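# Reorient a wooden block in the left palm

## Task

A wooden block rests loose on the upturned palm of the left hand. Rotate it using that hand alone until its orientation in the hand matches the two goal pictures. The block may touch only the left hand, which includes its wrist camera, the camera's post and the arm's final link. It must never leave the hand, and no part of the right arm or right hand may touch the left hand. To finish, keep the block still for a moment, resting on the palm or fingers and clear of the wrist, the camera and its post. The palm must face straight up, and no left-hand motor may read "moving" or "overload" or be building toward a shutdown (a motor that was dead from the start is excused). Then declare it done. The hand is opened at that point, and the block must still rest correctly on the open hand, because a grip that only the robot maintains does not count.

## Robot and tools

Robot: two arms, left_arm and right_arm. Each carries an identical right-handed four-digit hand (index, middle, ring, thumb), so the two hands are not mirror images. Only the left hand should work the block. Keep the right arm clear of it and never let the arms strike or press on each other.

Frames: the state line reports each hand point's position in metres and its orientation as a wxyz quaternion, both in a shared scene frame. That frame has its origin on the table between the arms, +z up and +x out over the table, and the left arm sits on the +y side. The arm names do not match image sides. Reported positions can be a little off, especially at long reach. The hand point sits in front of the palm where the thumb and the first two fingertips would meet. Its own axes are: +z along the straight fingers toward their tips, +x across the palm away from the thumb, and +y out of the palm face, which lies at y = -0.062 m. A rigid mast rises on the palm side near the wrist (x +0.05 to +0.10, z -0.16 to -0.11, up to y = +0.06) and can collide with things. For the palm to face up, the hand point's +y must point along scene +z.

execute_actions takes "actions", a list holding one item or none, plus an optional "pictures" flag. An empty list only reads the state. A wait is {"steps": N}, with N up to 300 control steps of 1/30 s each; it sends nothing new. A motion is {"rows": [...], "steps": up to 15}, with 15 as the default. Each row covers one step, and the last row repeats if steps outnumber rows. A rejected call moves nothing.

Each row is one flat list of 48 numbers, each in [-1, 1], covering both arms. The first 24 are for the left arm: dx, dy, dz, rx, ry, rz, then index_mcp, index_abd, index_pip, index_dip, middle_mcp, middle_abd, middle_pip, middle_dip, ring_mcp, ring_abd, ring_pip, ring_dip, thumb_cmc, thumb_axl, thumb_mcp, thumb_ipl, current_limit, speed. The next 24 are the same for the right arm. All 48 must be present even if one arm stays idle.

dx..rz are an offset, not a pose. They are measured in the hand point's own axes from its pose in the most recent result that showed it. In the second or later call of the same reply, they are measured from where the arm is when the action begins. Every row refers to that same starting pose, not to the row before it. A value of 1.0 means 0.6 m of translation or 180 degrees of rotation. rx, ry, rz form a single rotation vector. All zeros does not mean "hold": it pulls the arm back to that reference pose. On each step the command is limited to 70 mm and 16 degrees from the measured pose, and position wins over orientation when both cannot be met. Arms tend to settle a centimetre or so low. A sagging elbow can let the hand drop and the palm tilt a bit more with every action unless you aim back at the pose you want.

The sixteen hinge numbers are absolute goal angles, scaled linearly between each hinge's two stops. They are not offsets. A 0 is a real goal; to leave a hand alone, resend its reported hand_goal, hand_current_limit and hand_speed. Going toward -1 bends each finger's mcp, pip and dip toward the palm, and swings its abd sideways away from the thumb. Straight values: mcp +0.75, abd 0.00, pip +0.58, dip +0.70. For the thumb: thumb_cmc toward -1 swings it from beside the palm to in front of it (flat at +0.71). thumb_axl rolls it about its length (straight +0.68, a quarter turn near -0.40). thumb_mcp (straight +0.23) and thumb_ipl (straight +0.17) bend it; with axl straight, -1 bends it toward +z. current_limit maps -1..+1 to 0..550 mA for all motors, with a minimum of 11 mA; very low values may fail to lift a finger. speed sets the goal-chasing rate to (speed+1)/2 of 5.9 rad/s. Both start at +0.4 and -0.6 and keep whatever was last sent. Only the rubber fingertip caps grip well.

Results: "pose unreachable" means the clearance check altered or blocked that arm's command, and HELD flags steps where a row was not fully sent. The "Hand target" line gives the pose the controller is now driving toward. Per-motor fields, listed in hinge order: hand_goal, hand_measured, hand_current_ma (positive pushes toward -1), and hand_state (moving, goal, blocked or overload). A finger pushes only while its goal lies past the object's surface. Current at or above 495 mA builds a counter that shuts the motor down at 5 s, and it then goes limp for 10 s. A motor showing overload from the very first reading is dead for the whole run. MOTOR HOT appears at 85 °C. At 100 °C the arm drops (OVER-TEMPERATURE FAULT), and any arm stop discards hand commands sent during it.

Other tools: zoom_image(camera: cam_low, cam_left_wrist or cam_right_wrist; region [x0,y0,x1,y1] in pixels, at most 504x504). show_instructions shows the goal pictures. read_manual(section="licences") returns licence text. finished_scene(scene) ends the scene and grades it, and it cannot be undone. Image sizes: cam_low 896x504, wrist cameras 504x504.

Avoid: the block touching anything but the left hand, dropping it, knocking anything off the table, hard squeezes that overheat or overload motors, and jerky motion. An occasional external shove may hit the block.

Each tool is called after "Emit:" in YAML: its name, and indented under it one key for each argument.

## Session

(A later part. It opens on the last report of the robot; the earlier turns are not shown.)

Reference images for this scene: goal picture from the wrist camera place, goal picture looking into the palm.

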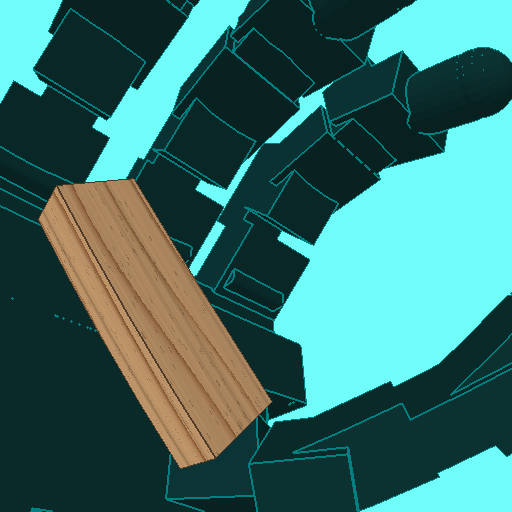

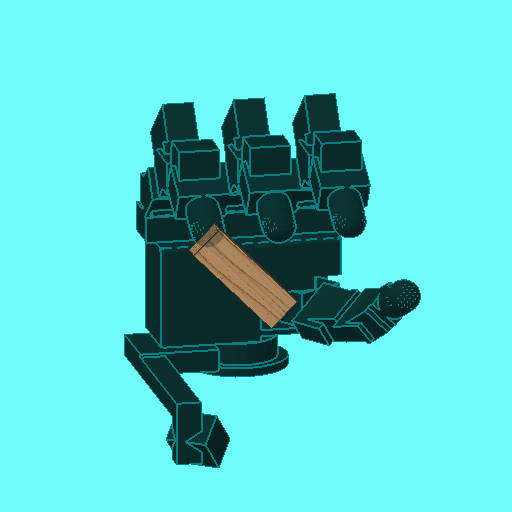

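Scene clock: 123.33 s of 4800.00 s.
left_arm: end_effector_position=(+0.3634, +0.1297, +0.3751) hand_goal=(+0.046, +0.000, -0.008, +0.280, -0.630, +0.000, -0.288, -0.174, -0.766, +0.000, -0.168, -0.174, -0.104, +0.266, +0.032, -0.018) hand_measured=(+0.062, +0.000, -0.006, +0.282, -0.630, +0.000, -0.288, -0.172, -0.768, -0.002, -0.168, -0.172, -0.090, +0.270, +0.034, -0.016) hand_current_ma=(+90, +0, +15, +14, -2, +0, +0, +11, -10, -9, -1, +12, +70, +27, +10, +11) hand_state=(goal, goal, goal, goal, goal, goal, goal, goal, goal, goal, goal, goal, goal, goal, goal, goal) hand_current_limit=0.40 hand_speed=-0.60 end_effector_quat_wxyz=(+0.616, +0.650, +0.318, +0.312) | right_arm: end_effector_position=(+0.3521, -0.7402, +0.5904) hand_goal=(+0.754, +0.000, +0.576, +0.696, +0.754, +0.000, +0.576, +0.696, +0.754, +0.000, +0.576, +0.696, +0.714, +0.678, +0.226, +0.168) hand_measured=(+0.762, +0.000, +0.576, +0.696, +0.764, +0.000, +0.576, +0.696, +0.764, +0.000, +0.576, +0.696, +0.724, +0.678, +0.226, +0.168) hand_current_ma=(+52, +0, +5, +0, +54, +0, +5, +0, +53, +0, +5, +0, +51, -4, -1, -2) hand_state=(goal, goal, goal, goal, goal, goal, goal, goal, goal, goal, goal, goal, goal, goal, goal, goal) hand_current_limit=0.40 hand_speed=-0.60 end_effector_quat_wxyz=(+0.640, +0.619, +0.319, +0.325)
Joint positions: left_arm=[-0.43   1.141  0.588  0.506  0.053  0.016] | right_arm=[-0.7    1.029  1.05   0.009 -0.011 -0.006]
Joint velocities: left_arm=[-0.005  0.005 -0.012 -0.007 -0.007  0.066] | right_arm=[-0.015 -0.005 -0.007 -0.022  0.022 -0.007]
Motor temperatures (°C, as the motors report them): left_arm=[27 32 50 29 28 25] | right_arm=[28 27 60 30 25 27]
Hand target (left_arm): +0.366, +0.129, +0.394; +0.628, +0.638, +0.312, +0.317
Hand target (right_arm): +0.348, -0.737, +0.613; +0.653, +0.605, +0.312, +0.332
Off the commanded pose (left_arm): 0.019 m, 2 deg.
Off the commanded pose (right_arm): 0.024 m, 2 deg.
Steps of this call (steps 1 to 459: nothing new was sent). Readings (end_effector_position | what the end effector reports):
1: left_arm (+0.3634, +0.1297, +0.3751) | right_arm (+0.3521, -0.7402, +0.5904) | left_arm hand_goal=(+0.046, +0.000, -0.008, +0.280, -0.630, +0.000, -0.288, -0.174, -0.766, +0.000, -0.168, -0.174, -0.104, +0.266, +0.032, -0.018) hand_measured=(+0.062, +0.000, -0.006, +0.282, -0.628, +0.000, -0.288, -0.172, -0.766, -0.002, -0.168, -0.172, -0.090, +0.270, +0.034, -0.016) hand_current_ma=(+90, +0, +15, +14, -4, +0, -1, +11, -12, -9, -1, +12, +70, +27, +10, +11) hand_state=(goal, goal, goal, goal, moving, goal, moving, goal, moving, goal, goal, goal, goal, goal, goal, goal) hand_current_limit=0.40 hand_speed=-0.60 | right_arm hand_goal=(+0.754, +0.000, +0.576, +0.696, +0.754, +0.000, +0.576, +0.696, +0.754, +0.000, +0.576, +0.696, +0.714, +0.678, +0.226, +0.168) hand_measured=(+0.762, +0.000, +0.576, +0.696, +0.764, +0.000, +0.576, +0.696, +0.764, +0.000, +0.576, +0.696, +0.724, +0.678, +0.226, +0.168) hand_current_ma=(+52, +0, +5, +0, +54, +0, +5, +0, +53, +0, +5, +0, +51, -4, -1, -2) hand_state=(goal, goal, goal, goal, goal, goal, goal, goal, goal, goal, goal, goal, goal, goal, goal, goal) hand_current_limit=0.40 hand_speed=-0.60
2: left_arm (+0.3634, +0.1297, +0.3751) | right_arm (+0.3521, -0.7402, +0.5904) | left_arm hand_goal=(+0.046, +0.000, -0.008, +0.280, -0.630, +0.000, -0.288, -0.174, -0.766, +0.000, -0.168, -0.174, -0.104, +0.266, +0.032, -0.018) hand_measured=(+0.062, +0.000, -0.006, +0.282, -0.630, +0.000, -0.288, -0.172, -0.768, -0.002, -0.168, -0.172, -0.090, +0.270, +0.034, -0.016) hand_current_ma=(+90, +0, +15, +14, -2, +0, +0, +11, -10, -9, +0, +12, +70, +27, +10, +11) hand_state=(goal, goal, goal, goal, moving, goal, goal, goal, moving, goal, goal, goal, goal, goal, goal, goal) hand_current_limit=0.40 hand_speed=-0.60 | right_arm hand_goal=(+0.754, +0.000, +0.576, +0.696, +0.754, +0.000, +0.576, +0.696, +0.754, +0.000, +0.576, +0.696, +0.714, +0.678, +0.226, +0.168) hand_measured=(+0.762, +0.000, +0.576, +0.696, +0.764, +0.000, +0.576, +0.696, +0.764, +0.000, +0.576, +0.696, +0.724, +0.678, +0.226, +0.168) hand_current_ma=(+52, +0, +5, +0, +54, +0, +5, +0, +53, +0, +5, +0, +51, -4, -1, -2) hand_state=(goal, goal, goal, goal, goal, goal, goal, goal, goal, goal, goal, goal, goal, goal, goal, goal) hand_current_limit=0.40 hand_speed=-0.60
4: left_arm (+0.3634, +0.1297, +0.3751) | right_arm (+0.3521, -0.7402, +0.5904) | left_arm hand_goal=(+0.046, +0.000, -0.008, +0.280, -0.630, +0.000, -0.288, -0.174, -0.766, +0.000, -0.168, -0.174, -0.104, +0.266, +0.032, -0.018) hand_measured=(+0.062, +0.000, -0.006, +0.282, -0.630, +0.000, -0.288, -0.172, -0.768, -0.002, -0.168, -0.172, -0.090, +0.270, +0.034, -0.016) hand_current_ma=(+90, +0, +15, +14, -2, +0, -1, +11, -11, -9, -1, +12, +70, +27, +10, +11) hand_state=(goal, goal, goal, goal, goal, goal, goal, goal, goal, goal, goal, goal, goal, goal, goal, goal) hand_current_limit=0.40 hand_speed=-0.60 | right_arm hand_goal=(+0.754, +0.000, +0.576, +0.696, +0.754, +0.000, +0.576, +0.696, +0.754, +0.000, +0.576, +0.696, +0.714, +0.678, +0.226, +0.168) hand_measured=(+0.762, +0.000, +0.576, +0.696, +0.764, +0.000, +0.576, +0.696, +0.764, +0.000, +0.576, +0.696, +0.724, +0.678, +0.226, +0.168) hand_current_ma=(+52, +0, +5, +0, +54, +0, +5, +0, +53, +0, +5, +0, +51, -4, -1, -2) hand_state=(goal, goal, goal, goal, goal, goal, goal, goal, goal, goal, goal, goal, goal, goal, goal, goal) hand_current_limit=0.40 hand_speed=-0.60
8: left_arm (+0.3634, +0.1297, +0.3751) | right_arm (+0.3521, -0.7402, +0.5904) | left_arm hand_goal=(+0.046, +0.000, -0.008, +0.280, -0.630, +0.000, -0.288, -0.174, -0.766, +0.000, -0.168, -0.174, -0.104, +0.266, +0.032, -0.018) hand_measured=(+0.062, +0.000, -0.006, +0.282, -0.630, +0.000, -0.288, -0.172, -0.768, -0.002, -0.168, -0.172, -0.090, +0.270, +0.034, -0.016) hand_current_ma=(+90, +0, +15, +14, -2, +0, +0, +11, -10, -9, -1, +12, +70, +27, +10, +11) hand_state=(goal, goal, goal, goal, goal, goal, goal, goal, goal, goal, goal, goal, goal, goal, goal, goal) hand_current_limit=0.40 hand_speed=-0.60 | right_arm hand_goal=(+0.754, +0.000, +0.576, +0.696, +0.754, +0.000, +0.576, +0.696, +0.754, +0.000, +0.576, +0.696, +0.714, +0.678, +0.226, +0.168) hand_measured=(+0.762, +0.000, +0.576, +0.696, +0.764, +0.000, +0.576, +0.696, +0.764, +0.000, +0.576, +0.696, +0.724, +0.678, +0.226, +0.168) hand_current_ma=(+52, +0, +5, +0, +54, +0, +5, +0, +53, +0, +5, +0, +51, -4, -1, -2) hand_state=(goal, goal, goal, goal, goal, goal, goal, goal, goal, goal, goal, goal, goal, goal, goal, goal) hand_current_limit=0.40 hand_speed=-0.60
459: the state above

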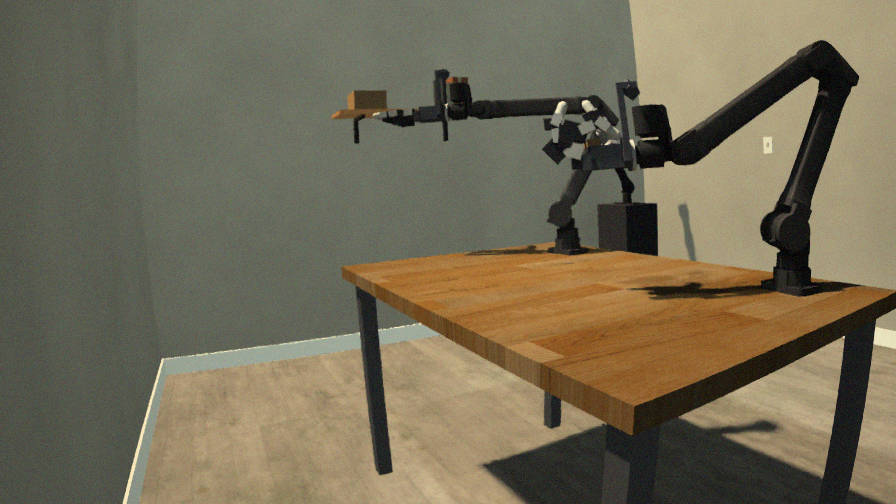

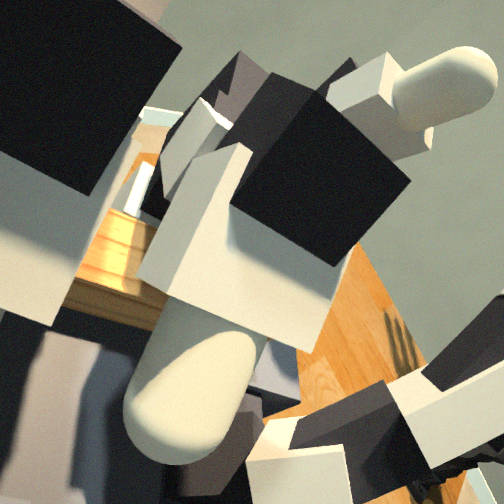

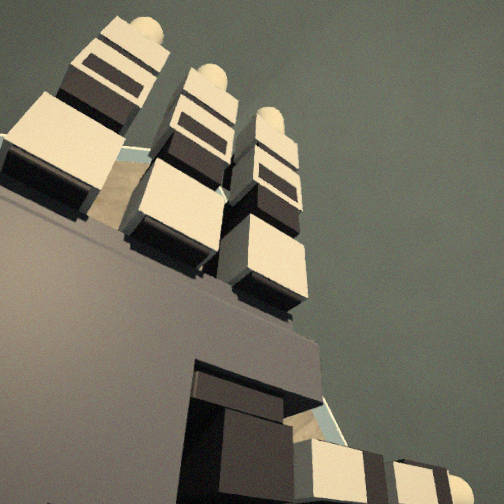

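Emit:
execute_actions:
  actions:
    - {"rows": [[0.001,0.0317,0.0037,-0.0119,0,0, 0.046,0,-0.008,0.28, -0.63,0,0.0,0.1, -0.767,0,0.1,0.1, -0.104,0.266,0.032,-0.018, 0.4,-0.4, 0,0.0393,-0.0075,-0.0137,0,0, 0.754,0,0.576,0.696, 0.754,0,0.576,0.696, 0.754,0,0.576,0.696, 0.714,0.678,0.226,0.168, 0.4,-0.6],[0.001,0.0317,0.0037,-0.0119,0,0, 0.046,0,-0.008,0.28, -0.63,0,0.0,0.1, -0.767,0,0.1,0.1, -0.104,0.266,0.032,-0.018, 0.4,-0.4, 0,0.0393,-0.0075,-0.0137,0,0, 0.754,0,0.576,0.696, 0.754,0,0.576,0.696, 0.754,0,0.576,0.696, 0.714,0.678,0.226,0.168, 0.4,-0.6],[0.001,0.0317,0.0037,-0.0119,0,0, 0.046,0,-0.008,0.28, -0.63,0,0.0,0.1, -0.767,0,0.1,0.1, -0.104,0.266,0.032,-0.018, 0.4,-0.4, 0,0.0393,-0.0075,-0.0137,0,0, 0.754,0,0.576,0.696, 0.754,0,0.576,0.696, 0.754,0,0.576,0.696, 0.714,0.678,0.226,0.168, 0.4,-0.6],[0.001,0.0317,0.0037,-0.0119,0,0, 0.046,0,-0.008,0.28, -0.63,0,0.0,0.1, -0.767,0,0.1,0.1, -0.104,0.266,0.032,-0.018, 0.4,-0.4, 0,0.0393,-0.0075,-0.0137,0,0, 0.754,0,0.576,0.696, 0.754,0,0.576,0.696, 0.754,0,0.576,0.696, 0.714,0.678,0.226,0.168, 0.4,-0.6],[0.001,0.0317,0.0037,-0.0119,0,0, 0.046,0,-0.008,0.28, -0.63,0,0.0,0.1, -0.767,0,0.1,0.1, -0.104,0.266,0.032,-0.018, 0.4,-0.4, 0,0.0393,-0.0075,-0.0137,0,0, 0.754,0,0.576,0.696, 0.754,0,0.576,0.696, 0.754,0,0.576,0.696, 0.714,0.678,0.226,0.168, 0.4,-0.6],[0.001,0.0317,0.0037,-0.0119,0,0, 0.046,0,-0.008,0.28, -0.63,0,0.0,0.1, -0.767,0,0.1,0.1, -0.104,0.266,0.032,-0.018, 0.4,-0.4, 0,0.0393,-0.0075,-0.0137,0,0, 0.754,0,0.576,0.696, 0.754,0,0.576,0.696, 0.754,0,0.576,0.696, 0.714,0.678,0.226,0.168, 0.4,-0.6],[0.001,0.0317,0.0037,-0.0119,0,0, 0.046,0,-0.008,0.28, -0.63,0,0.0,0.1, -0.767,0,0.1,0.1, -0.104,0.266,0.032,-0.018, 0.4,-0.4, 0,0.0393,-0.0075,-0.0137,0,0, 0.754,0,0.576,0.696, 0.754,0,0.576,0.696, 0.754,0,0.576,0.696, 0.714,0.678,0.226,0.168, 0.4,-0.6],[0.001,0.0317,0.0037,-0.0119,0,0, 0.046,0,-0.008,0.28, 0.046,0,-0.008,0.28, 0.046,0,-0.008,0.28, -0.104,0.266,0.032,-0.018, 0.4,-0.4, 0,0.0393,-0.0075,-0.0137,0,0, 0.754,0,0.576,0.696, 0.754,0,0.576,0.696, 0.754,0,0.576,0.696, 0.714,0.678,0.226,0.168, 0.4,-0.6]], "steps": 15}
  pictures: false

Emit:
execute_actions:
  actions:
    - {"steps": 20}

Scene clock: 144.43 s of 4800.00 s.
left_arm: end_effector_position=(+0.3634, +0.1297, +0.3751) hand_goal=(+0.046, +0.000, -0.008, +0.280, +0.046, +0.000, -0.008, +0.280, +0.046, +0.000, -0.008, +0.280, -0.104, +0.266, +0.032, -0.018) hand_measured=(+0.062, +0.000, -0.006, +0.282, -0.466, +0.000, -0.016, +0.194, -0.616, -0.002, -0.008, +0.194, -0.090, +0.270, +0.034, -0.016) hand_current_ma=(+90, +0, +15, +14, -62, +0, -34, -54, -77, -9, +0, -55, +70, +27, +10, +11) hand_state=(goal, goal, goal, goal, moving, goal, goal, moving, moving, goal, goal, moving, goal, goal, goal, goal) hand_current_limit=0.40 hand_speed=-0.40 end_effector_quat_wxyz=(+0.616, +0.650, +0.318, +0.312) | right_arm: end_effector_position=(+0.3521, -0.7402, +0.5904) hand_goal=(+0.754, +0.000, +0.576, +0.696, +0.754, +0.000, +0.576, +0.696, +0.754, +0.000, +0.576, +0.696, +0.714, +0.678, +0.226, +0.168) hand_measured=(+0.762, +0.000, +0.576, +0.696, +0.764, +0.000, +0.576, +0.696, +0.764, +0.000, +0.576, +0.696, +0.724, +0.678, +0.226, +0.168) hand_current_ma=(+52, +0, +5, +0, +54, +0, +5, +0, +53, +0, +5, +0, +51, -4, -1, -2) hand_state=(goal, goal, goal, goal, goal, goal, goal, goal, goal, goal, goal, goal, goal, goal, goal, goal) hand_current_limit=0.40 hand_speed=-0.60 end_effector_quat_wxyz=(+0.640, +0.619, +0.319, +0.325)
Joint positions: left_arm=[-0.43   1.141  0.588  0.506  0.053  0.016] | right_arm=[-0.7    1.029  1.05   0.009 -0.011 -0.006]
Joint velocities: left_arm=[-0.024 -0.005  0.007 -0.002 -0.037 -0.051] | right_arm=[-0.005 -0.015  0.002 -0.007  0.007  0.007]
Motor temperatures (°C, as the motors report them): left_arm=[27 32 51 29 28 25] | right_arm=[28 27 61 30 25 27]
Hand target (left_arm): +0.366, +0.129, +0.394; +0.628, +0.638, +0.312, +0.317
Hand target (right_arm): +0.348, -0.737, +0.613; +0.653, +0.605, +0.312, +0.332
Off the commanded pose (left_arm): 0.019 m, 2 deg.
Off the commanded pose (right_arm): 0.024 m, 2 deg.
Steps of this call (steps 1 to 618: nothing new was sent; steps 619 to 633: all 15 steps of this action). Readings (end_effector_position | what the end effector reports):
619: left_arm (+0.3634, +0.1297, +0.3751) | right_arm (+0.3521, -0.7402, +0.5904) | left_arm hand_goal=(+0.046, +0.000, -0.008, +0.280, -0.630, +0.000, +0.000, +0.100, -0.766, +0.000, +0.100, +0.100, -0.104, +0.266, +0.032, -0.018) hand_measured=(+0.062, +0.000, -0.006, +0.282, -0.630, +0.000, -0.288, -0.172, -0.768, -0.002, -0.168, -0.172, -0.090, +0.270, +0.034, -0.016) hand_current_ma=(+90, +0, +15, +14, -2, +0, +0, +11, -10, -9, -1, +12, +70, +27, +10, +11) hand_state=(goal, goal, goal, goal, goal, goal, moving, moving, goal, goal, moving, moving, goal, goal, goal, goal) hand_current_limit=0.40 hand_speed=-0.40 | right_arm hand_goal=(+0.754, +0.000, +0.576, +0.696, +0.754, +0.000, +0.576, +0.696, +0.754, +0.000, +0.576, +0.696, +0.714, +0.678, +0.226, +0.168) hand_measured=(+0.762, +0.000, +0.576, +0.696, +0.764, +0.000, +0.576, +0.696, +0.764, +0.000, +0.576, +0.696, +0.724, +0.678, +0.226, +0.168) hand_current_ma=(+52, +0, +5, +0, +54, +0, +5, +0, +53, +0, +5, +0, +51, -4, -1, -2) hand_state=(goal, goal, goal, goal, goal, goal, goal, goal, goal, goal, goal, goal, goal, goal, goal, goal) hand_current_limit=0.40 hand_speed=-0.60
620: left_arm (+0.3634, +0.1297, +0.3751) | right_arm (+0.3521, -0.7402, +0.5904) | left_arm hand_goal=(+0.046, +0.000, -0.008, +0.280, -0.630, +0.000, +0.000, +0.100, -0.766, +0.000, +0.100, +0.100, -0.104, +0.266, +0.032, -0.018) hand_measured=(+0.062, +0.000, -0.006, +0.282, -0.630, +0.000, -0.288, -0.172, -0.768, -0.002, -0.168, -0.172, -0.090, +0.270, +0.034, -0.016) hand_current_ma=(+90, +0, +15, +14, -2, +0, -101, -94, -11, -9, -113, -93, +70, +27, +10, +11) hand_state=(goal, goal, goal, goal, goal, goal, moving, moving, goal, goal, moving, moving, goal, goal, goal, goal) hand_current_limit=0.40 hand_speed=-0.40 | right_arm hand_goal=(+0.754, +0.000, +0.576, +0.696, +0.754, +0.000, +0.576, +0.696, +0.754, +0.000, +0.576, +0.696, +0.714, +0.678, +0.226, +0.168) hand_measured=(+0.762, +0.000, +0.576, +0.696, +0.764, +0.000, +0.576, +0.696, +0.764, +0.000, +0.576, +0.696, +0.724, +0.678, +0.226, +0.168) hand_current_ma=(+52, +0, +5, +0, +54, +0, +5, +0, +53, +0, +5, +0, +51, -4, -1, -2) hand_state=(goal, goal, goal, goal, goal, goal, goal, goal, goal, goal, goal, goal, goal, goal, goal, goal) hand_current_limit=0.40 hand_speed=-0.60
622: left_arm (+0.3634, +0.1297, +0.3751) | right_arm (+0.3521, -0.7402, +0.5904) | left_arm hand_goal=(+0.046, +0.000, -0.008, +0.280, -0.630, +0.000, +0.000, +0.100, -0.766, +0.000, +0.100, +0.100, -0.104, +0.266, +0.032, -0.018) hand_measured=(+0.062, +0.000, -0.006, +0.282, -0.630, +0.000, -0.238, -0.124, -0.768, -0.002, -0.122, -0.124, -0.090, +0.270, +0.034, -0.016) hand_current_ma=(+90, +0, +15, +14, -3, +0, -84, -71, -12, -9, -94, -71, +70, +27, +10, +11) hand_state=(goal, goal, goal, goal, goal, goal, moving, moving, goal, goal, moving, moving, goal, goal, goal, goal) hand_current_limit=0.40 hand_speed=-0.40 | right_arm hand_goal=(+0.754, +0.000, +0.576, +0.696, +0.754, +0.000, +0.576, +0.696, +0.754, +0.000, +0.576, +0.696, +0.714, +0.678, +0.226, +0.168) hand_measured=(+0.762, +0.000, +0.576, +0.696, +0.764, +0.000, +0.576, +0.696, +0.764, +0.000, +0.576, +0.696, +0.724, +0.678, +0.226, +0.168) hand_current_ma=(+52, +0, +5, +0, +54, +0, +5, +0, +53, +0, +5, +0, +51, -4, -1, -2) hand_state=(goal, goal, goal, goal, goal, goal, goal, goal, goal, goal, goal, goal, goal, goal, goal, goal) hand_current_limit=0.40 hand_speed=-0.60
626: left_arm (+0.3634, +0.1297, +0.3751) | right_arm (+0.3521, -0.7402, +0.5904) | left_arm hand_goal=(+0.046, +0.000, -0.008, +0.280, +0.046, +0.000, -0.008, +0.280, +0.046, +0.000, -0.008, +0.280, -0.104, +0.266, +0.032, -0.018) hand_measured=(+0.062, +0.000, -0.006, +0.282, -0.630, +0.000, -0.116, -0.008, -0.768, -0.002, -0.016, -0.008, -0.090, +0.270, +0.034, -0.016) hand_current_ma=(+90, +0, +15, +14, -3, +0, -79, -59, -12, -9, -77, -58, +70, +27, +10, +11) hand_state=(goal, goal, goal, goal, moving, goal, moving, moving, moving, goal, moving, moving, goal, goal, goal, goal) hand_current_limit=0.40 hand_speed=-0.40 | right_arm hand_goal=(+0.754, +0.000, +0.576, +0.696, +0.754, +0.000, +0.576, +0.696, +0.754, +0.000, +0.576, +0.696, +0.714, +0.678, +0.226, +0.168) hand_measured=(+0.762, +0.000, +0.576, +0.696, +0.764, +0.000, +0.576, +0.696, +0.764, +0.000, +0.576, +0.696, +0.724, +0.678, +0.226, +0.168) hand_current_ma=(+52, +0, +5, +0, +54, +0, +5, +0, +53, +0, +5, +0, +51, -4, -1, -2) hand_state=(goal, goal, goal, goal, goal, goal, goal, goal, goal, goal, goal, goal, goal, goal, goal, goal) hand_current_limit=0.40 hand_speed=-0.60
633: the state above

Scene clock: 145.10 s of 4800.00 s.
left_arm: end_effector_position=(+0.3634, +0.1297, +0.3751) hand_goal=(+0.046, +0.000, -0.008, +0.280, +0.046, +0.000, -0.008, +0.280, +0.046, +0.000, -0.008, +0.280, -0.104, +0.266, +0.032, -0.018) hand_measured=(+0.062, +0.000, -0.006, +0.282, +0.050, +0.000, -0.010, +0.278, +0.010, -0.002, -0.008, +0.278, -0.090, +0.270, +0.034, -0.016) hand_current_ma=(+90, +0, +15, +14, +25, +0, -12, -17, +8, -9, +0, -17, +70, +27, +10, +11) hand_state=(goal, goal, goal, goal, goal, goal, goal, goal, moving, goal, goal, goal, goal, goal, goal, goal) hand_current_limit=0.40 hand_speed=-0.40 end_effector_quat_wxyz=(+0.616, +0.650, +0.318, +0.312) | right_arm: end_effector_position=(+0.3521, -0.7402, +0.5904) hand_goal=(+0.754, +0.000, +0.576, +0.696, +0.754, +0.000, +0.576, +0.696, +0.754, +0.000, +0.576, +0.696, +0.714, +0.678, +0.226, +0.168) hand_measured=(+0.762, +0.000, +0.576, +0.696, +0.764, +0.000, +0.576, +0.696, +0.764, +0.000, +0.576, +0.696, +0.724, +0.678, +0.226, +0.168) hand_current_ma=(+52, +0, +5, +0, +54, +0, +5, +0, +53, +0, +5, +0, +51, -4, -1, -2) hand_state=(goal, goal, goal, goal, goal, goal, goal, goal, goal, goal, goal, goal, goal, goal, goal, goal) hand_current_limit=0.40 hand_speed=-0.60 end_effector_quat_wxyz=(+0.640, +0.619, +0.319, +0.325)
Joint positions: left_arm=[-0.43   1.141  0.588  0.506  0.053  0.016] | right_arm=[-0.7    1.029  1.05   0.009 -0.011 -0.006]
Joint velocities: left_arm=[-0.015  0.005 -0.002  0.022  0.051 -0.037] | right_arm=[ 0.005 -0.005 -0.007 -0.007  0.051  0.022]
Motor temperatures (°C, as the motors report them): left_arm=[27 32 51 29 28 25] | right_arm=[28 27 61 30 25 27]
Hand target (left_arm): +0.366, +0.129, +0.394; +0.628, +0.638, +0.312, +0.317
Hand target (right_arm): +0.348, -0.737, +0.613; +0.653, +0.605, +0.312, +0.332
Off the commanded pose (left_arm): 0.019 m, 2 deg.
Off the commanded pose (right_arm): 0.024 m, 2 deg.
Steps of this call (steps 1 to 20: nothing new was sent). Readings (end_effector_position | what the end effector reports):
1: left_arm (+0.3634, +0.1297, +0.3751) | right_arm (+0.3521, -0.7402, +0.5904) | left_arm hand_goal=(+0.046, +0.000, -0.008, +0.280, +0.046, +0.000, -0.008, +0.280, +0.046, +0.000, -0.008, +0.280, -0.104, +0.266, +0.032, -0.018) hand_measured=(+0.062, +0.000, -0.006, +0.282, -0.434, +0.000, -0.014, +0.222, -0.586, -0.002, -0.008, +0.224, -0.090, +0.270, +0.034, -0.016) hand_current_ma=(+90, +0, +15, +14, -57, +0, -33, -55, -72, -9, +0, -55, +70, +27, +10, +11) hand_state=(goal, goal, goal, goal, moving, goal, goal, moving, moving, goal, goal, moving, goal, goal, goal, goal) hand_current_limit=0.40 hand_speed=-0.40 | right_arm hand_goal=(+0.754, +0.000, +0.576, +0.696, +0.754, +0.000, +0.576, +0.696, +0.754, +0.000, +0.576, +0.696, +0.714, +0.678, +0.226, +0.168) hand_measured=(+0.762, +0.000, +0.576, +0.696, +0.764, +0.000, +0.576, +0.696, +0.764, +0.000, +0.576, +0.696, +0.724, +0.678, +0.226, +0.168) hand_current_ma=(+52, +0, +5, +0, +54, +0, +5, +0, +53, +0, +5, +0, +51, -4, -1, -2) hand_state=(goal, goal, goal, goal, goal, goal, goal, goal, goal, goal, goal, goal, goal, goal, goal, goal) hand_current_limit=0.40 hand_speed=-0.60
2: left_arm (+0.3634, +0.1297, +0.3751) | right_arm (+0.3521, -0.7402, +0.5904) | left_arm hand_goal=(+0.046, +0.000, -0.008, +0.280, +0.046, +0.000, -0.008, +0.280, +0.046, +0.000, -0.008, +0.280, -0.104, +0.266, +0.032, -0.018) hand_measured=(+0.062, +0.000, -0.006, +0.282, -0.402, +0.000, -0.014, +0.250, -0.558, -0.002, -0.008, +0.252, -0.090, +0.270, +0.034, -0.016) hand_current_ma=(+90, +0, +15, +14, -56, +0, -32, -14, -69, -9, +0, -12, +70, +27, +10, +11) hand_state=(goal, goal, goal, goal, moving, goal, goal, moving, moving, goal, goal, moving, goal, goal, goal, goal) hand_current_limit=0.40 hand_speed=-0.40 | right_arm hand_goal=(+0.754, +0.000, +0.576, +0.696, +0.754, +0.000, +0.576, +0.696, +0.754, +0.000, +0.576, +0.696, +0.714, +0.678, +0.226, +0.168) hand_measured=(+0.762, +0.000, +0.576, +0.696, +0.764, +0.000, +0.576, +0.696, +0.764, +0.000, +0.576, +0.696, +0.724, +0.678, +0.226, +0.168) hand_current_ma=(+52, +0, +5, +0, +54, +0, +5, +0, +53, +0, +5, +0, +51, -4, -1, -2) hand_state=(goal, goal, goal, goal, goal, goal, goal, goal, goal, goal, goal, goal, goal, goal, goal, goal) hand_current_limit=0.40 hand_speed=-0.60
4: left_arm (+0.3634, +0.1297, +0.3751) | right_arm (+0.3521, -0.7402, +0.5904) | left_arm hand_goal=(+0.046, +0.000, -0.008, +0.280, +0.046, +0.000, -0.008, +0.280, +0.046, +0.000, -0.008, +0.280, -0.104, +0.266, +0.032, -0.018) hand_measured=(+0.062, +0.000, -0.006, +0.282, -0.338, +0.000, -0.014, +0.274, -0.498, -0.002, -0.008, +0.274, -0.090, +0.270, +0.034, -0.016) hand_current_ma=(+90, +0, +15, +14, -51, +0, -29, -15, -60, -9, +0, -16, +70, +27, +10, +11) hand_state=(goal, goal, goal, goal, moving, goal, goal, moving, moving, goal, goal, moving, goal, goal, goal, goal) hand_current_limit=0.40 hand_speed=-0.40 | right_arm hand_goal=(+0.754, +0.000, +0.576, +0.696, +0.754, +0.000, +0.576, +0.696, +0.754, +0.000, +0.576, +0.696, +0.714, +0.678, +0.226, +0.168) hand_measured=(+0.762, +0.000, +0.576, +0.696, +0.764, +0.000, +0.576, +0.696, +0.764, +0.000, +0.576, +0.696, +0.724, +0.678, +0.226, +0.168) hand_current_ma=(+52, +0, +5, +0, +54, +0, +5, +0, +53, +0, +5, +0, +51, -4, -1, -2) hand_state=(goal, goal, goal, goal, goal, goal, goal, goal, goal, goal, goal, goal, goal, goal, goal, goal) hand_current_limit=0.40 hand_speed=-0.60
8: left_arm (+0.3634, +0.1297, +0.3751) | right_arm (+0.3521, -0.7402, +0.5904) | left_arm hand_goal=(+0.046, +0.000, -0.008, +0.280, +0.046, +0.000, -0.008, +0.280, +0.046, +0.000, -0.008, +0.280, -0.104, +0.266, +0.032, -0.018) hand_measured=(+0.062, +0.000, -0.006, +0.282, -0.208, +0.000, -0.014, +0.276, -0.376, -0.002, -0.008, +0.276, -0.090, +0.270, +0.034, -0.016) hand_current_ma=(+90, +0, +15, +14, -41, +0, -24, -19, -48, -9, +0, -20, +70, +27, +10, +11) hand_state=(goal, goal, goal, goal, moving, goal, goal, goal, moving, goal, goal, goal, goal, goal, goal, goal) hand_current_limit=0.40 hand_speed=-0.40 | right_arm hand_goal=(+0.754, +0.000, +0.576, +0.696, +0.754, +0.000, +0.576, +0.696, +0.754, +0.000, +0.576, +0.696, +0.714, +0.678, +0.226, +0.168) hand_measured=(+0.762, +0.000, +0.576, +0.696, +0.764, +0.000, +0.576, +0.696, +0.764, +0.000, +0.576, +0.696, +0.724, +0.678, +0.226, +0.168) hand_current_ma=(+52, +0, +5, +0, +54, +0, +5, +0, +53, +0, +5, +0, +51, -4, -1, -2) hand_state=(goal, goal, goal, goal, goal, goal, goal, goal, goal, goal, goal, goal, goal, goal, goal, goal) hand_current_limit=0.40 hand_speed=-0.60
20: the state above

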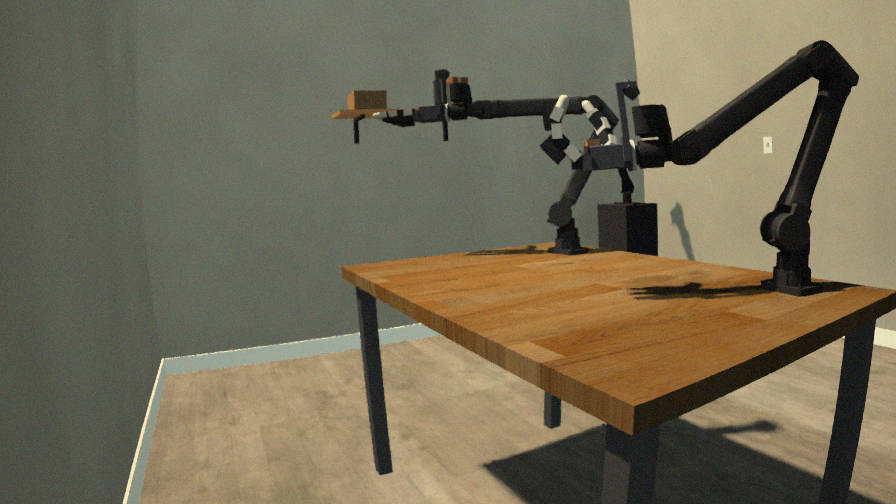

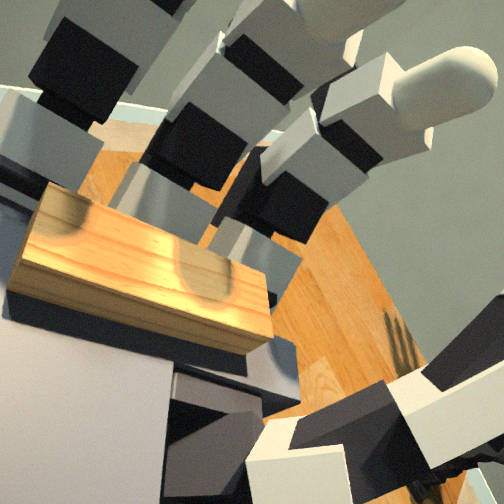

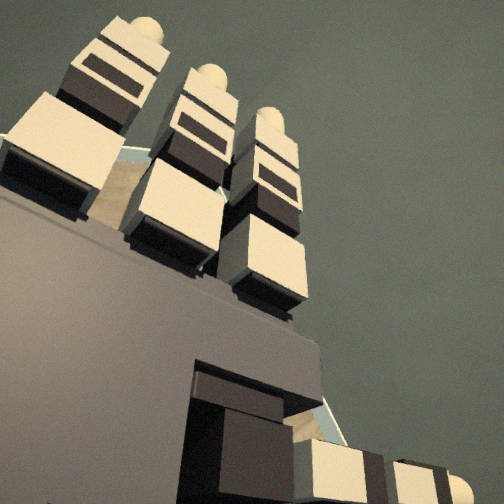

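Emit:
zoom_image:
  camera: "cam_left_wrist"
  region: [0, 150, 320, 420]

Emit:
show_instructions:

Emit:
zoom_image:
  camera: "cam_low"
  region: [520, 70, 680, 190]

Region (0, 150, 320, 420) of cam_left_wrist's 504x504 image, scaled by 1.575, with more detail than that image has; it fills the top 425 rows of this view, and the rest is white.

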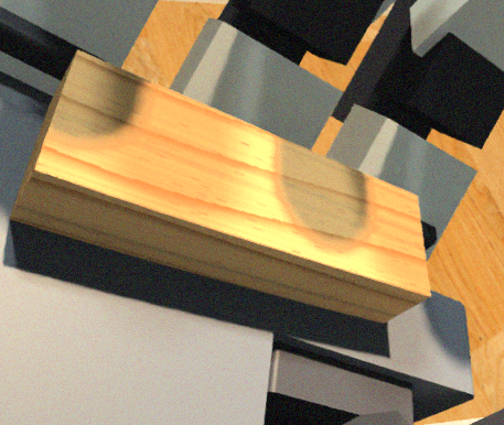

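Reference images for this scene: goal picture from the wrist camera place, goal picture looking into the palm.

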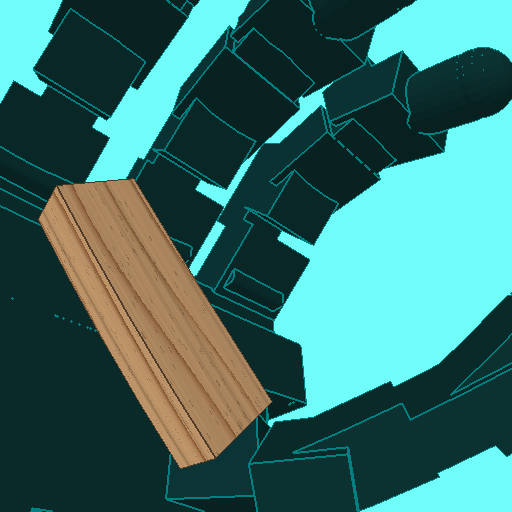

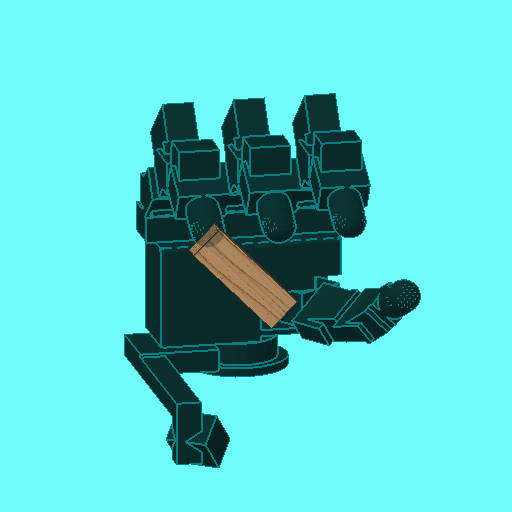

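Region (520, 70, 680, 190) of cam_low's 896x504 image, scaled by 3.150, with more detail than that image has; it fills the top 378 rows of this view, and the rest is white.

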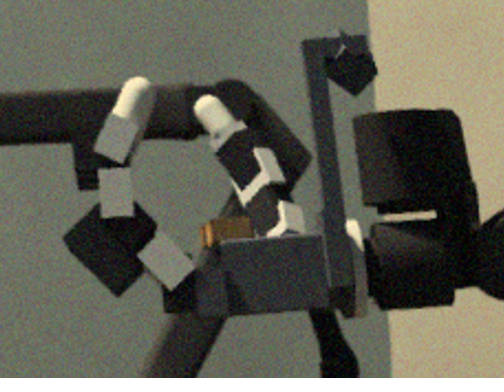

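Emit:
execute_actions:
  actions:
    - {"rows": [[0.001,0.0317,0.0037,-0.0119,0,0, 0.046,0,-0.008,0.28, 0.046,0,0.4,0.5, -0.08,-0.3,-0.67,-0.174, -0.104,0.266,0.032,-0.018, 0.4,-0.4, 0,0.0393,-0.0075,-0.0137,0,0, 0.754,0,0.576,0.696, 0.754,0,0.576,0.696, 0.754,0,0.576,0.696, 0.714,0.678,0.226,0.168, 0.4,-0.6]], "steps": 15}
  pictures: false

Emit:
execute_actions:
  actions:
    - {"steps": 15}

Scene clock: 205.60 s of 4800.00 s.
left_arm: end_effector_position=(+0.3634, +0.1297, +0.3751) hand_goal=(+0.046, +0.000, -0.008, +0.280, +0.046, +0.000, +0.400, +0.500, -0.080, -0.300, -0.670, -0.174, -0.104, +0.266, +0.032, -0.018) hand_measured=(+0.062, +0.000, -0.006, +0.282, +0.052, +0.000, +0.394, +0.498, -0.070, -0.298, -0.380, -0.098, -0.090, +0.270, +0.034, -0.016) hand_current_ma=(+90, +0, +15, +14, +36, +0, +4, -13, +59, +11, +40, +46, +70, +27, +10, +11) hand_state=(goal, goal, goal, goal, goal, goal, moving, goal, goal, goal, moving, moving, goal, goal, goal, goal) hand_current_limit=0.40 hand_speed=-0.40 end_effector_quat_wxyz=(+0.616, +0.650, +0.318, +0.312) | right_arm: end_effector_position=(+0.3521, -0.7402, +0.5904) hand_goal=(+0.754, +0.000, +0.576, +0.696, +0.754, +0.000, +0.576, +0.696, +0.754, +0.000, +0.576, +0.696, +0.714, +0.678, +0.226, +0.168) hand_measured=(+0.762, +0.000, +0.576, +0.696, +0.764, +0.000, +0.576, +0.696, +0.764, +0.000, +0.576, +0.696, +0.724, +0.678, +0.226, +0.168) hand_current_ma=(+52, +0, +5, +0, +54, +0, +5, +0, +53, +0, +5, +0, +51, -4, -1, -2) hand_state=(goal, goal, goal, goal, goal, goal, goal, goal, goal, goal, goal, goal, goal, goal, goal, goal) hand_current_limit=0.40 hand_speed=-0.60 end_effector_quat_wxyz=(+0.640, +0.619, +0.319, +0.325)
Joint positions: left_arm=[-0.43   1.141  0.588  0.506  0.053  0.016] | right_arm=[-0.7    1.029  1.05   0.009 -0.011 -0.006]
Joint velocities: left_arm=[-0.015 -0.005 -0.017 -0.017 -0.007  0.022] | right_arm=[-0.005  0.005 -0.017  0.002 -0.066 -0.051]
Motor temperatures (°C, as the motors report them): left_arm=[27 32 52 29 28 25] | right_arm=[28 27 63 30 25 27]
Hand target (left_arm): +0.366, +0.129, +0.394; +0.628, +0.638, +0.312, +0.317
Hand target (right_arm): +0.348, -0.737, +0.613; +0.653, +0.605, +0.312, +0.332
Off the commanded pose (left_arm): 0.019 m, 2 deg.
Off the commanded pose (right_arm): 0.024 m, 2 deg.
Steps of this call (steps 1 to 1800: nothing new was sent; steps 1801 to 1815: all 15 steps of this action). Readings (end_effector_position | what the end effector reports):
1801: left_arm (+0.3634, +0.1297, +0.3751) | right_arm (+0.3521, -0.7402, +0.5904) | left_arm hand_goal=(+0.046, +0.000, -0.008, +0.280, +0.046, +0.000, +0.400, +0.500, -0.080, -0.300, -0.670, -0.174, -0.104, +0.266, +0.032, -0.018) hand_measured=(+0.062, +0.000, -0.006, +0.282, +0.050, +0.000, -0.010, +0.278, +0.050, -0.002, -0.008, +0.278, -0.090, +0.270, +0.034, -0.016) hand_current_ma=(+90, +0, +15, +14, +26, +0, -12, -17, +24, -9, +0, -17, +70, +27, +10, +11) hand_state=(goal, goal, goal, goal, goal, goal, moving, moving, moving, moving, moving, moving, goal, goal, goal, goal) hand_current_limit=0.40 hand_speed=-0.40 | right_arm hand_goal=(+0.754, +0.000, +0.576, +0.696, +0.754, +0.000, +0.576, +0.696, +0.754, +0.000, +0.576, +0.696, +0.714, +0.678, +0.226, +0.168) hand_measured=(+0.762, +0.000, +0.576, +0.696, +0.764, +0.000, +0.576, +0.696, +0.764, +0.000, +0.576, +0.696, +0.724, +0.678, +0.226, +0.168) hand_current_ma=(+52, +0, +5, +0, +54, +0, +5, +0, +53, +0, +5, +0, +51, -4, -1, -2) hand_state=(goal, goal, goal, goal, goal, goal, goal, goal, goal, goal, goal, goal, goal, goal, goal, goal) hand_current_limit=0.40 hand_speed=-0.60
1802: left_arm (+0.3634, +0.1297, +0.3751) | right_arm (+0.3521, -0.7402, +0.5904) | left_arm hand_goal=(+0.046, +0.000, -0.008, +0.280, +0.046, +0.000, +0.400, +0.500, -0.080, -0.300, -0.670, -0.174, -0.104, +0.266, +0.032, -0.018) hand_measured=(+0.062, +0.000, -0.006, +0.282, +0.050, +0.000, -0.010, +0.278, +0.050, -0.002, -0.008, +0.276, -0.090, +0.270, +0.034, -0.016) hand_current_ma=(+90, +0, +15, +14, +26, +0, -101, -111, +141, +88, +105, +88, +70, +27, +10, +11) hand_state=(goal, goal, goal, goal, goal, goal, moving, moving, moving, moving, moving, moving, goal, goal, goal, goal) hand_current_limit=0.40 hand_speed=-0.40 | right_arm hand_goal=(+0.754, +0.000, +0.576, +0.696, +0.754, +0.000, +0.576, +0.696, +0.754, +0.000, +0.576, +0.696, +0.714, +0.678, +0.226, +0.168) hand_measured=(+0.762, +0.000, +0.576, +0.696, +0.764, +0.000, +0.576, +0.696, +0.764, +0.000, +0.576, +0.696, +0.724, +0.678, +0.226, +0.168) hand_current_ma=(+52, +0, +5, +0, +54, +0, +5, +0, +53, +0, +5, +0, +51, -4, -1, -2) hand_state=(goal, goal, goal, goal, goal, goal, goal, goal, goal, goal, goal, goal, goal, goal, goal, goal) hand_current_limit=0.40 hand_speed=-0.60
1804: left_arm (+0.3634, +0.1297, +0.3751) | right_arm (+0.3521, -0.7402, +0.5904) | left_arm hand_goal=(+0.046, +0.000, -0.008, +0.280, +0.046, +0.000, +0.400, +0.500, -0.080, -0.300, -0.670, -0.174, -0.104, +0.266, +0.032, -0.018) hand_measured=(+0.062, +0.000, -0.006, +0.282, +0.050, +0.000, +0.044, +0.328, +0.010, -0.062, -0.058, +0.228, -0.090, +0.270, +0.034, -0.016) hand_current_ma=(+90, +0, +15, +14, +26, +0, -62, -76, +113, +60, +67, +63, +70, +27, +10, +11) hand_state=(goal, goal, goal, goal, goal, goal, moving, moving, moving, moving, moving, moving, goal, goal, goal, goal) hand_current_limit=0.40 hand_speed=-0.40 | right_arm hand_goal=(+0.754, +0.000, +0.576, +0.696, +0.754, +0.000, +0.576, +0.696, +0.754, +0.000, +0.576, +0.696, +0.714, +0.678, +0.226, +0.168) hand_measured=(+0.762, +0.000, +0.576, +0.696, +0.764, +0.000, +0.576, +0.696, +0.764, +0.000, +0.576, +0.696, +0.724, +0.678, +0.226, +0.168) hand_current_ma=(+52, +0, +5, +0, +54, +0, +5, +0, +53, +0, +5, +0, +51, -4, -1, -2) hand_state=(goal, goal, goal, goal, goal, goal, goal, goal, goal, goal, goal, goal, goal, goal, goal, goal) hand_current_limit=0.40 hand_speed=-0.60
1808: left_arm (+0.3634, +0.1297, +0.3751) | right_arm (+0.3521, -0.7402, +0.5904) | left_arm hand_goal=(+0.046, +0.000, -0.008, +0.280, +0.046, +0.000, +0.400, +0.500, -0.080, -0.300, -0.670, -0.174, -0.104, +0.266, +0.032, -0.018) hand_measured=(+0.062, +0.000, -0.006, +0.282, +0.052, +0.000, +0.178, +0.444, -0.066, -0.214, -0.174, +0.110, -0.090, +0.270, +0.034, -0.016) hand_current_ma=(+90, +0, +15, +14, +29, +0, -52, -55, +55, +57, +47, +50, +70, +27, +10, +11) hand_state=(goal, goal, goal, goal, goal, goal, moving, moving, moving, moving, moving, moving, goal, goal, goal, goal) hand_current_limit=0.40 hand_speed=-0.40 | right_arm hand_goal=(+0.754, +0.000, +0.576, +0.696, +0.754, +0.000, +0.576, +0.696, +0.754, +0.000, +0.576, +0.696, +0.714, +0.678, +0.226, +0.168) hand_measured=(+0.762, +0.000, +0.576, +0.696, +0.764, +0.000, +0.576, +0.696, +0.764, +0.000, +0.576, +0.696, +0.724, +0.678, +0.226, +0.168) hand_current_ma=(+52, +0, +5, +0, +54, +0, +5, +0, +53, +0, +5, +0, +51, -4, -1, -2) hand_state=(goal, goal, goal, goal, goal, goal, goal, goal, goal, goal, goal, goal, goal, goal, goal, goal) hand_current_limit=0.40 hand_speed=-0.60
1815: the state above

Scene clock: 206.10 s of 4800.00 s.
left_arm: end_effector_position=(+0.3634, +0.1297, +0.3751) hand_goal=(+0.046, +0.000, -0.008, +0.280, +0.046, +0.000, +0.400, +0.500, -0.080, -0.300, -0.670, -0.174, -0.104, +0.266, +0.032, -0.018) hand_measured=(+0.062, +0.000, -0.006, +0.282, +0.052, +0.000, +0.400, +0.498, -0.072, -0.298, -0.670, -0.172, -0.090, +0.270, +0.034, -0.016) hand_current_ma=(+90, +0, +15, +14, +35, +0, -5, -13, +50, +11, +2, +11, +70, +27, +10, +11) hand_state=(goal, goal, goal, goal, goal, goal, goal, goal, goal, goal, goal, goal, goal, goal, goal, goal) hand_current_limit=0.40 hand_speed=-0.40 end_effector_quat_wxyz=(+0.616, +0.650, +0.318, +0.312) | right_arm: end_effector_position=(+0.3521, -0.7402, +0.5904) hand_goal=(+0.754, +0.000, +0.576, +0.696, +0.754, +0.000, +0.576, +0.696, +0.754, +0.000, +0.576, +0.696, +0.714, +0.678, +0.226, +0.168) hand_measured=(+0.762, +0.000, +0.576, +0.696, +0.764, +0.000, +0.576, +0.696, +0.764, +0.000, +0.576, +0.696, +0.724, +0.678, +0.226, +0.168) hand_current_ma=(+52, +0, +5, +0, +54, +0, +5, +0, +53, +0, +5, +0, +51, -4, -1, -2) hand_state=(goal, goal, goal, goal, goal, goal, goal, goal, goal, goal, goal, goal, goal, goal, goal, goal) hand_current_limit=0.40 hand_speed=-0.60 end_effector_quat_wxyz=(+0.640, +0.619, +0.319, +0.325)
Joint positions: left_arm=[-0.43   1.141  0.588  0.506  0.053  0.016] | right_arm=[-0.7    1.029  1.05   0.009 -0.011 -0.006]
Joint velocities: left_arm=[-0.015  0.005  0.012 -0.002 -0.007 -0.007] | right_arm=[-0.005 -0.015 -0.017 -0.007  0.022  0.022]
Motor temperatures (°C, as the motors report them): left_arm=[27 32 52 29 28 25] | right_arm=[28 27 63 30 25 27]
Hand target (left_arm): +0.366, +0.129, +0.394; +0.628, +0.638, +0.312, +0.317
Hand target (right_arm): +0.348, -0.737, +0.613; +0.653, +0.605, +0.312, +0.332
Off the commanded pose (left_arm): 0.019 m, 2 deg.
Off the commanded pose (right_arm): 0.024 m, 2 deg.
Steps of this call (steps 1 to 15: nothing new was sent). Readings (end_effector_position | what the end effector reports):
1: left_arm (+0.3634, +0.1297, +0.3751) | right_arm (+0.3521, -0.7402, +0.5904) | left_arm hand_goal=(+0.046, +0.000, -0.008, +0.280, +0.046, +0.000, +0.400, +0.500, -0.080, -0.300, -0.670, -0.174, -0.104, +0.266, +0.032, -0.018) hand_measured=(+0.062, +0.000, -0.006, +0.282, +0.052, +0.000, +0.398, +0.498, -0.070, -0.298, -0.410, -0.128, -0.090, +0.270, +0.034, -0.016) hand_current_ma=(+90, +0, +15, +14, +35, +0, -2, -13, +58, +11, +40, +40, +70, +27, +10, +11) hand_state=(goal, goal, goal, goal, goal, goal, moving, goal, goal, goal, moving, moving, goal, goal, goal, goal) hand_current_limit=0.40 hand_speed=-0.40 | right_arm hand_goal=(+0.754, +0.000, +0.576, +0.696, +0.754, +0.000, +0.576, +0.696, +0.754, +0.000, +0.576, +0.696, +0.714, +0.678, +0.226, +0.168) hand_measured=(+0.762, +0.000, +0.576, +0.696, +0.764, +0.000, +0.576, +0.696, +0.764, +0.000, +0.576, +0.696, +0.724, +0.678, +0.226, +0.168) hand_current_ma=(+52, +0, +5, +0, +54, +0, +5, +0, +53, +0, +5, +0, +51, -4, -1, -2) hand_state=(goal, goal, goal, goal, goal, goal, goal, goal, goal, goal, goal, goal, goal, goal, goal, goal) hand_current_limit=0.40 hand_speed=-0.60
2: left_arm (+0.3634, +0.1297, +0.3751) | right_arm (+0.3521, -0.7402, +0.5904) | left_arm hand_goal=(+0.046, +0.000, -0.008, +0.280, +0.046, +0.000, +0.400, +0.500, -0.080, -0.300, -0.670, -0.174, -0.104, +0.266, +0.032, -0.018) hand_measured=(+0.062, +0.000, -0.006, +0.282, +0.052, +0.000, +0.398, +0.498, -0.070, -0.298, -0.438, -0.154, -0.090, +0.270, +0.034, -0.016) hand_current_ma=(+90, +0, +15, +14, +35, +0, -4, -13, +57, +11, +39, -9, +70, +27, +10, +11) hand_state=(goal, goal, goal, goal, goal, goal, moving, goal, goal, goal, moving, moving, goal, goal, goal, goal) hand_current_limit=0.40 hand_speed=-0.40 | right_arm hand_goal=(+0.754, +0.000, +0.576, +0.696, +0.754, +0.000, +0.576, +0.696, +0.754, +0.000, +0.576, +0.696, +0.714, +0.678, +0.226, +0.168) hand_measured=(+0.762, +0.000, +0.576, +0.696, +0.764, +0.000, +0.576, +0.696, +0.764, +0.000, +0.576, +0.696, +0.724, +0.678, +0.226, +0.168) hand_current_ma=(+52, +0, +5, +0, +54, +0, +5, +0, +53, +0, +5, +0, +51, -4, -1, -2) hand_state=(goal, goal, goal, goal, goal, goal, goal, goal, goal, goal, goal, goal, goal, goal, goal, goal) hand_current_limit=0.40 hand_speed=-0.60
4: left_arm (+0.3634, +0.1297, +0.3751) | right_arm (+0.3521, -0.7402, +0.5904) | left_arm hand_goal=(+0.046, +0.000, -0.008, +0.280, +0.046, +0.000, +0.400, +0.500, -0.080, -0.300, -0.670, -0.174, -0.104, +0.266, +0.032, -0.018) hand_measured=(+0.062, +0.000, -0.006, +0.282, +0.052, +0.000, +0.400, +0.498, -0.070, -0.298, -0.498, -0.170, -0.090, +0.270, +0.034, -0.016) hand_current_ma=(+90, +0, +15, +14, +35, +0, -5, -13, +56, +11, +39, +8, +70, +27, +10, +11) hand_state=(goal, goal, goal, goal, goal, goal, goal, goal, goal, goal, moving, moving, goal, goal, goal, goal) hand_current_limit=0.40 hand_speed=-0.40 | right_arm hand_goal=(+0.754, +0.000, +0.576, +0.696, +0.754, +0.000, +0.576, +0.696, +0.754, +0.000, +0.576, +0.696, +0.714, +0.678, +0.226, +0.168) hand_measured=(+0.762, +0.000, +0.576, +0.696, +0.764, +0.000, +0.576, +0.696, +0.764, +0.000, +0.576, +0.696, +0.724, +0.678, +0.226, +0.168) hand_current_ma=(+52, +0, +5, +0, +54, +0, +5, +0, +53, +0, +5, +0, +51, -4, -1, -2) hand_state=(goal, goal, goal, goal, goal, goal, goal, goal, goal, goal, goal, goal, goal, goal, goal, goal) hand_current_limit=0.40 hand_speed=-0.60
8: left_arm (+0.3634, +0.1297, +0.3751) | right_arm (+0.3521, -0.7402, +0.5904) | left_arm hand_goal=(+0.046, +0.000, -0.008, +0.280, +0.046, +0.000, +0.400, +0.500, -0.080, -0.300, -0.670, -0.174, -0.104, +0.266, +0.032, -0.018) hand_measured=(+0.062, +0.000, -0.006, +0.282, +0.052, +0.000, +0.400, +0.498, -0.070, -0.298, -0.618, -0.172, -0.090, +0.270, +0.034, -0.016) hand_current_ma=(+90, +0, +15, +14, +35, +0, -5, -13, +53, +11, +38, +11, +70, +27, +10, +11) hand_state=(goal, goal, goal, goal, goal, goal, goal, goal, goal, goal, moving, goal, goal, goal, goal, goal) hand_current_limit=0.40 hand_speed=-0.40 | right_arm hand_goal=(+0.754, +0.000, +0.576, +0.696, +0.754, +0.000, +0.576, +0.696, +0.754, +0.000, +0.576, +0.696, +0.714, +0.678, +0.226, +0.168) hand_measured=(+0.762, +0.000, +0.576, +0.696, +0.764, +0.000, +0.576, +0.696, +0.764, +0.000, +0.576, +0.696, +0.724, +0.678, +0.226, +0.168) hand_current_ma=(+52, +0, +5, +0, +54, +0, +5, +0, +53, +0, +5, +0, +51, -4, -1, -2) hand_state=(goal, goal, goal, goal, goal, goal, goal, goal, goal, goal, goal, goal, goal, goal, goal, goal) hand_current_limit=0.40 hand_speed=-0.60
15: the state above

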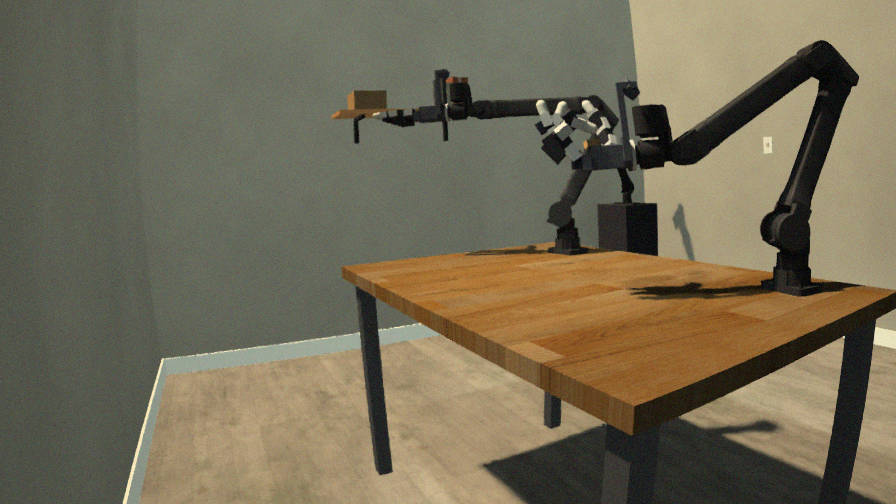

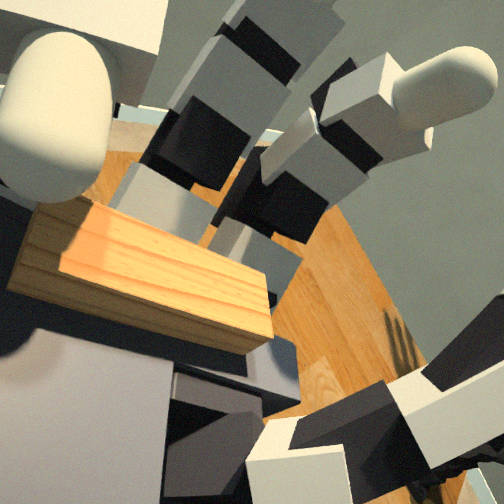

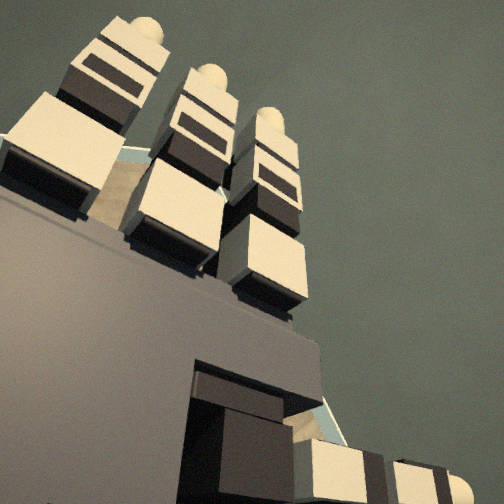

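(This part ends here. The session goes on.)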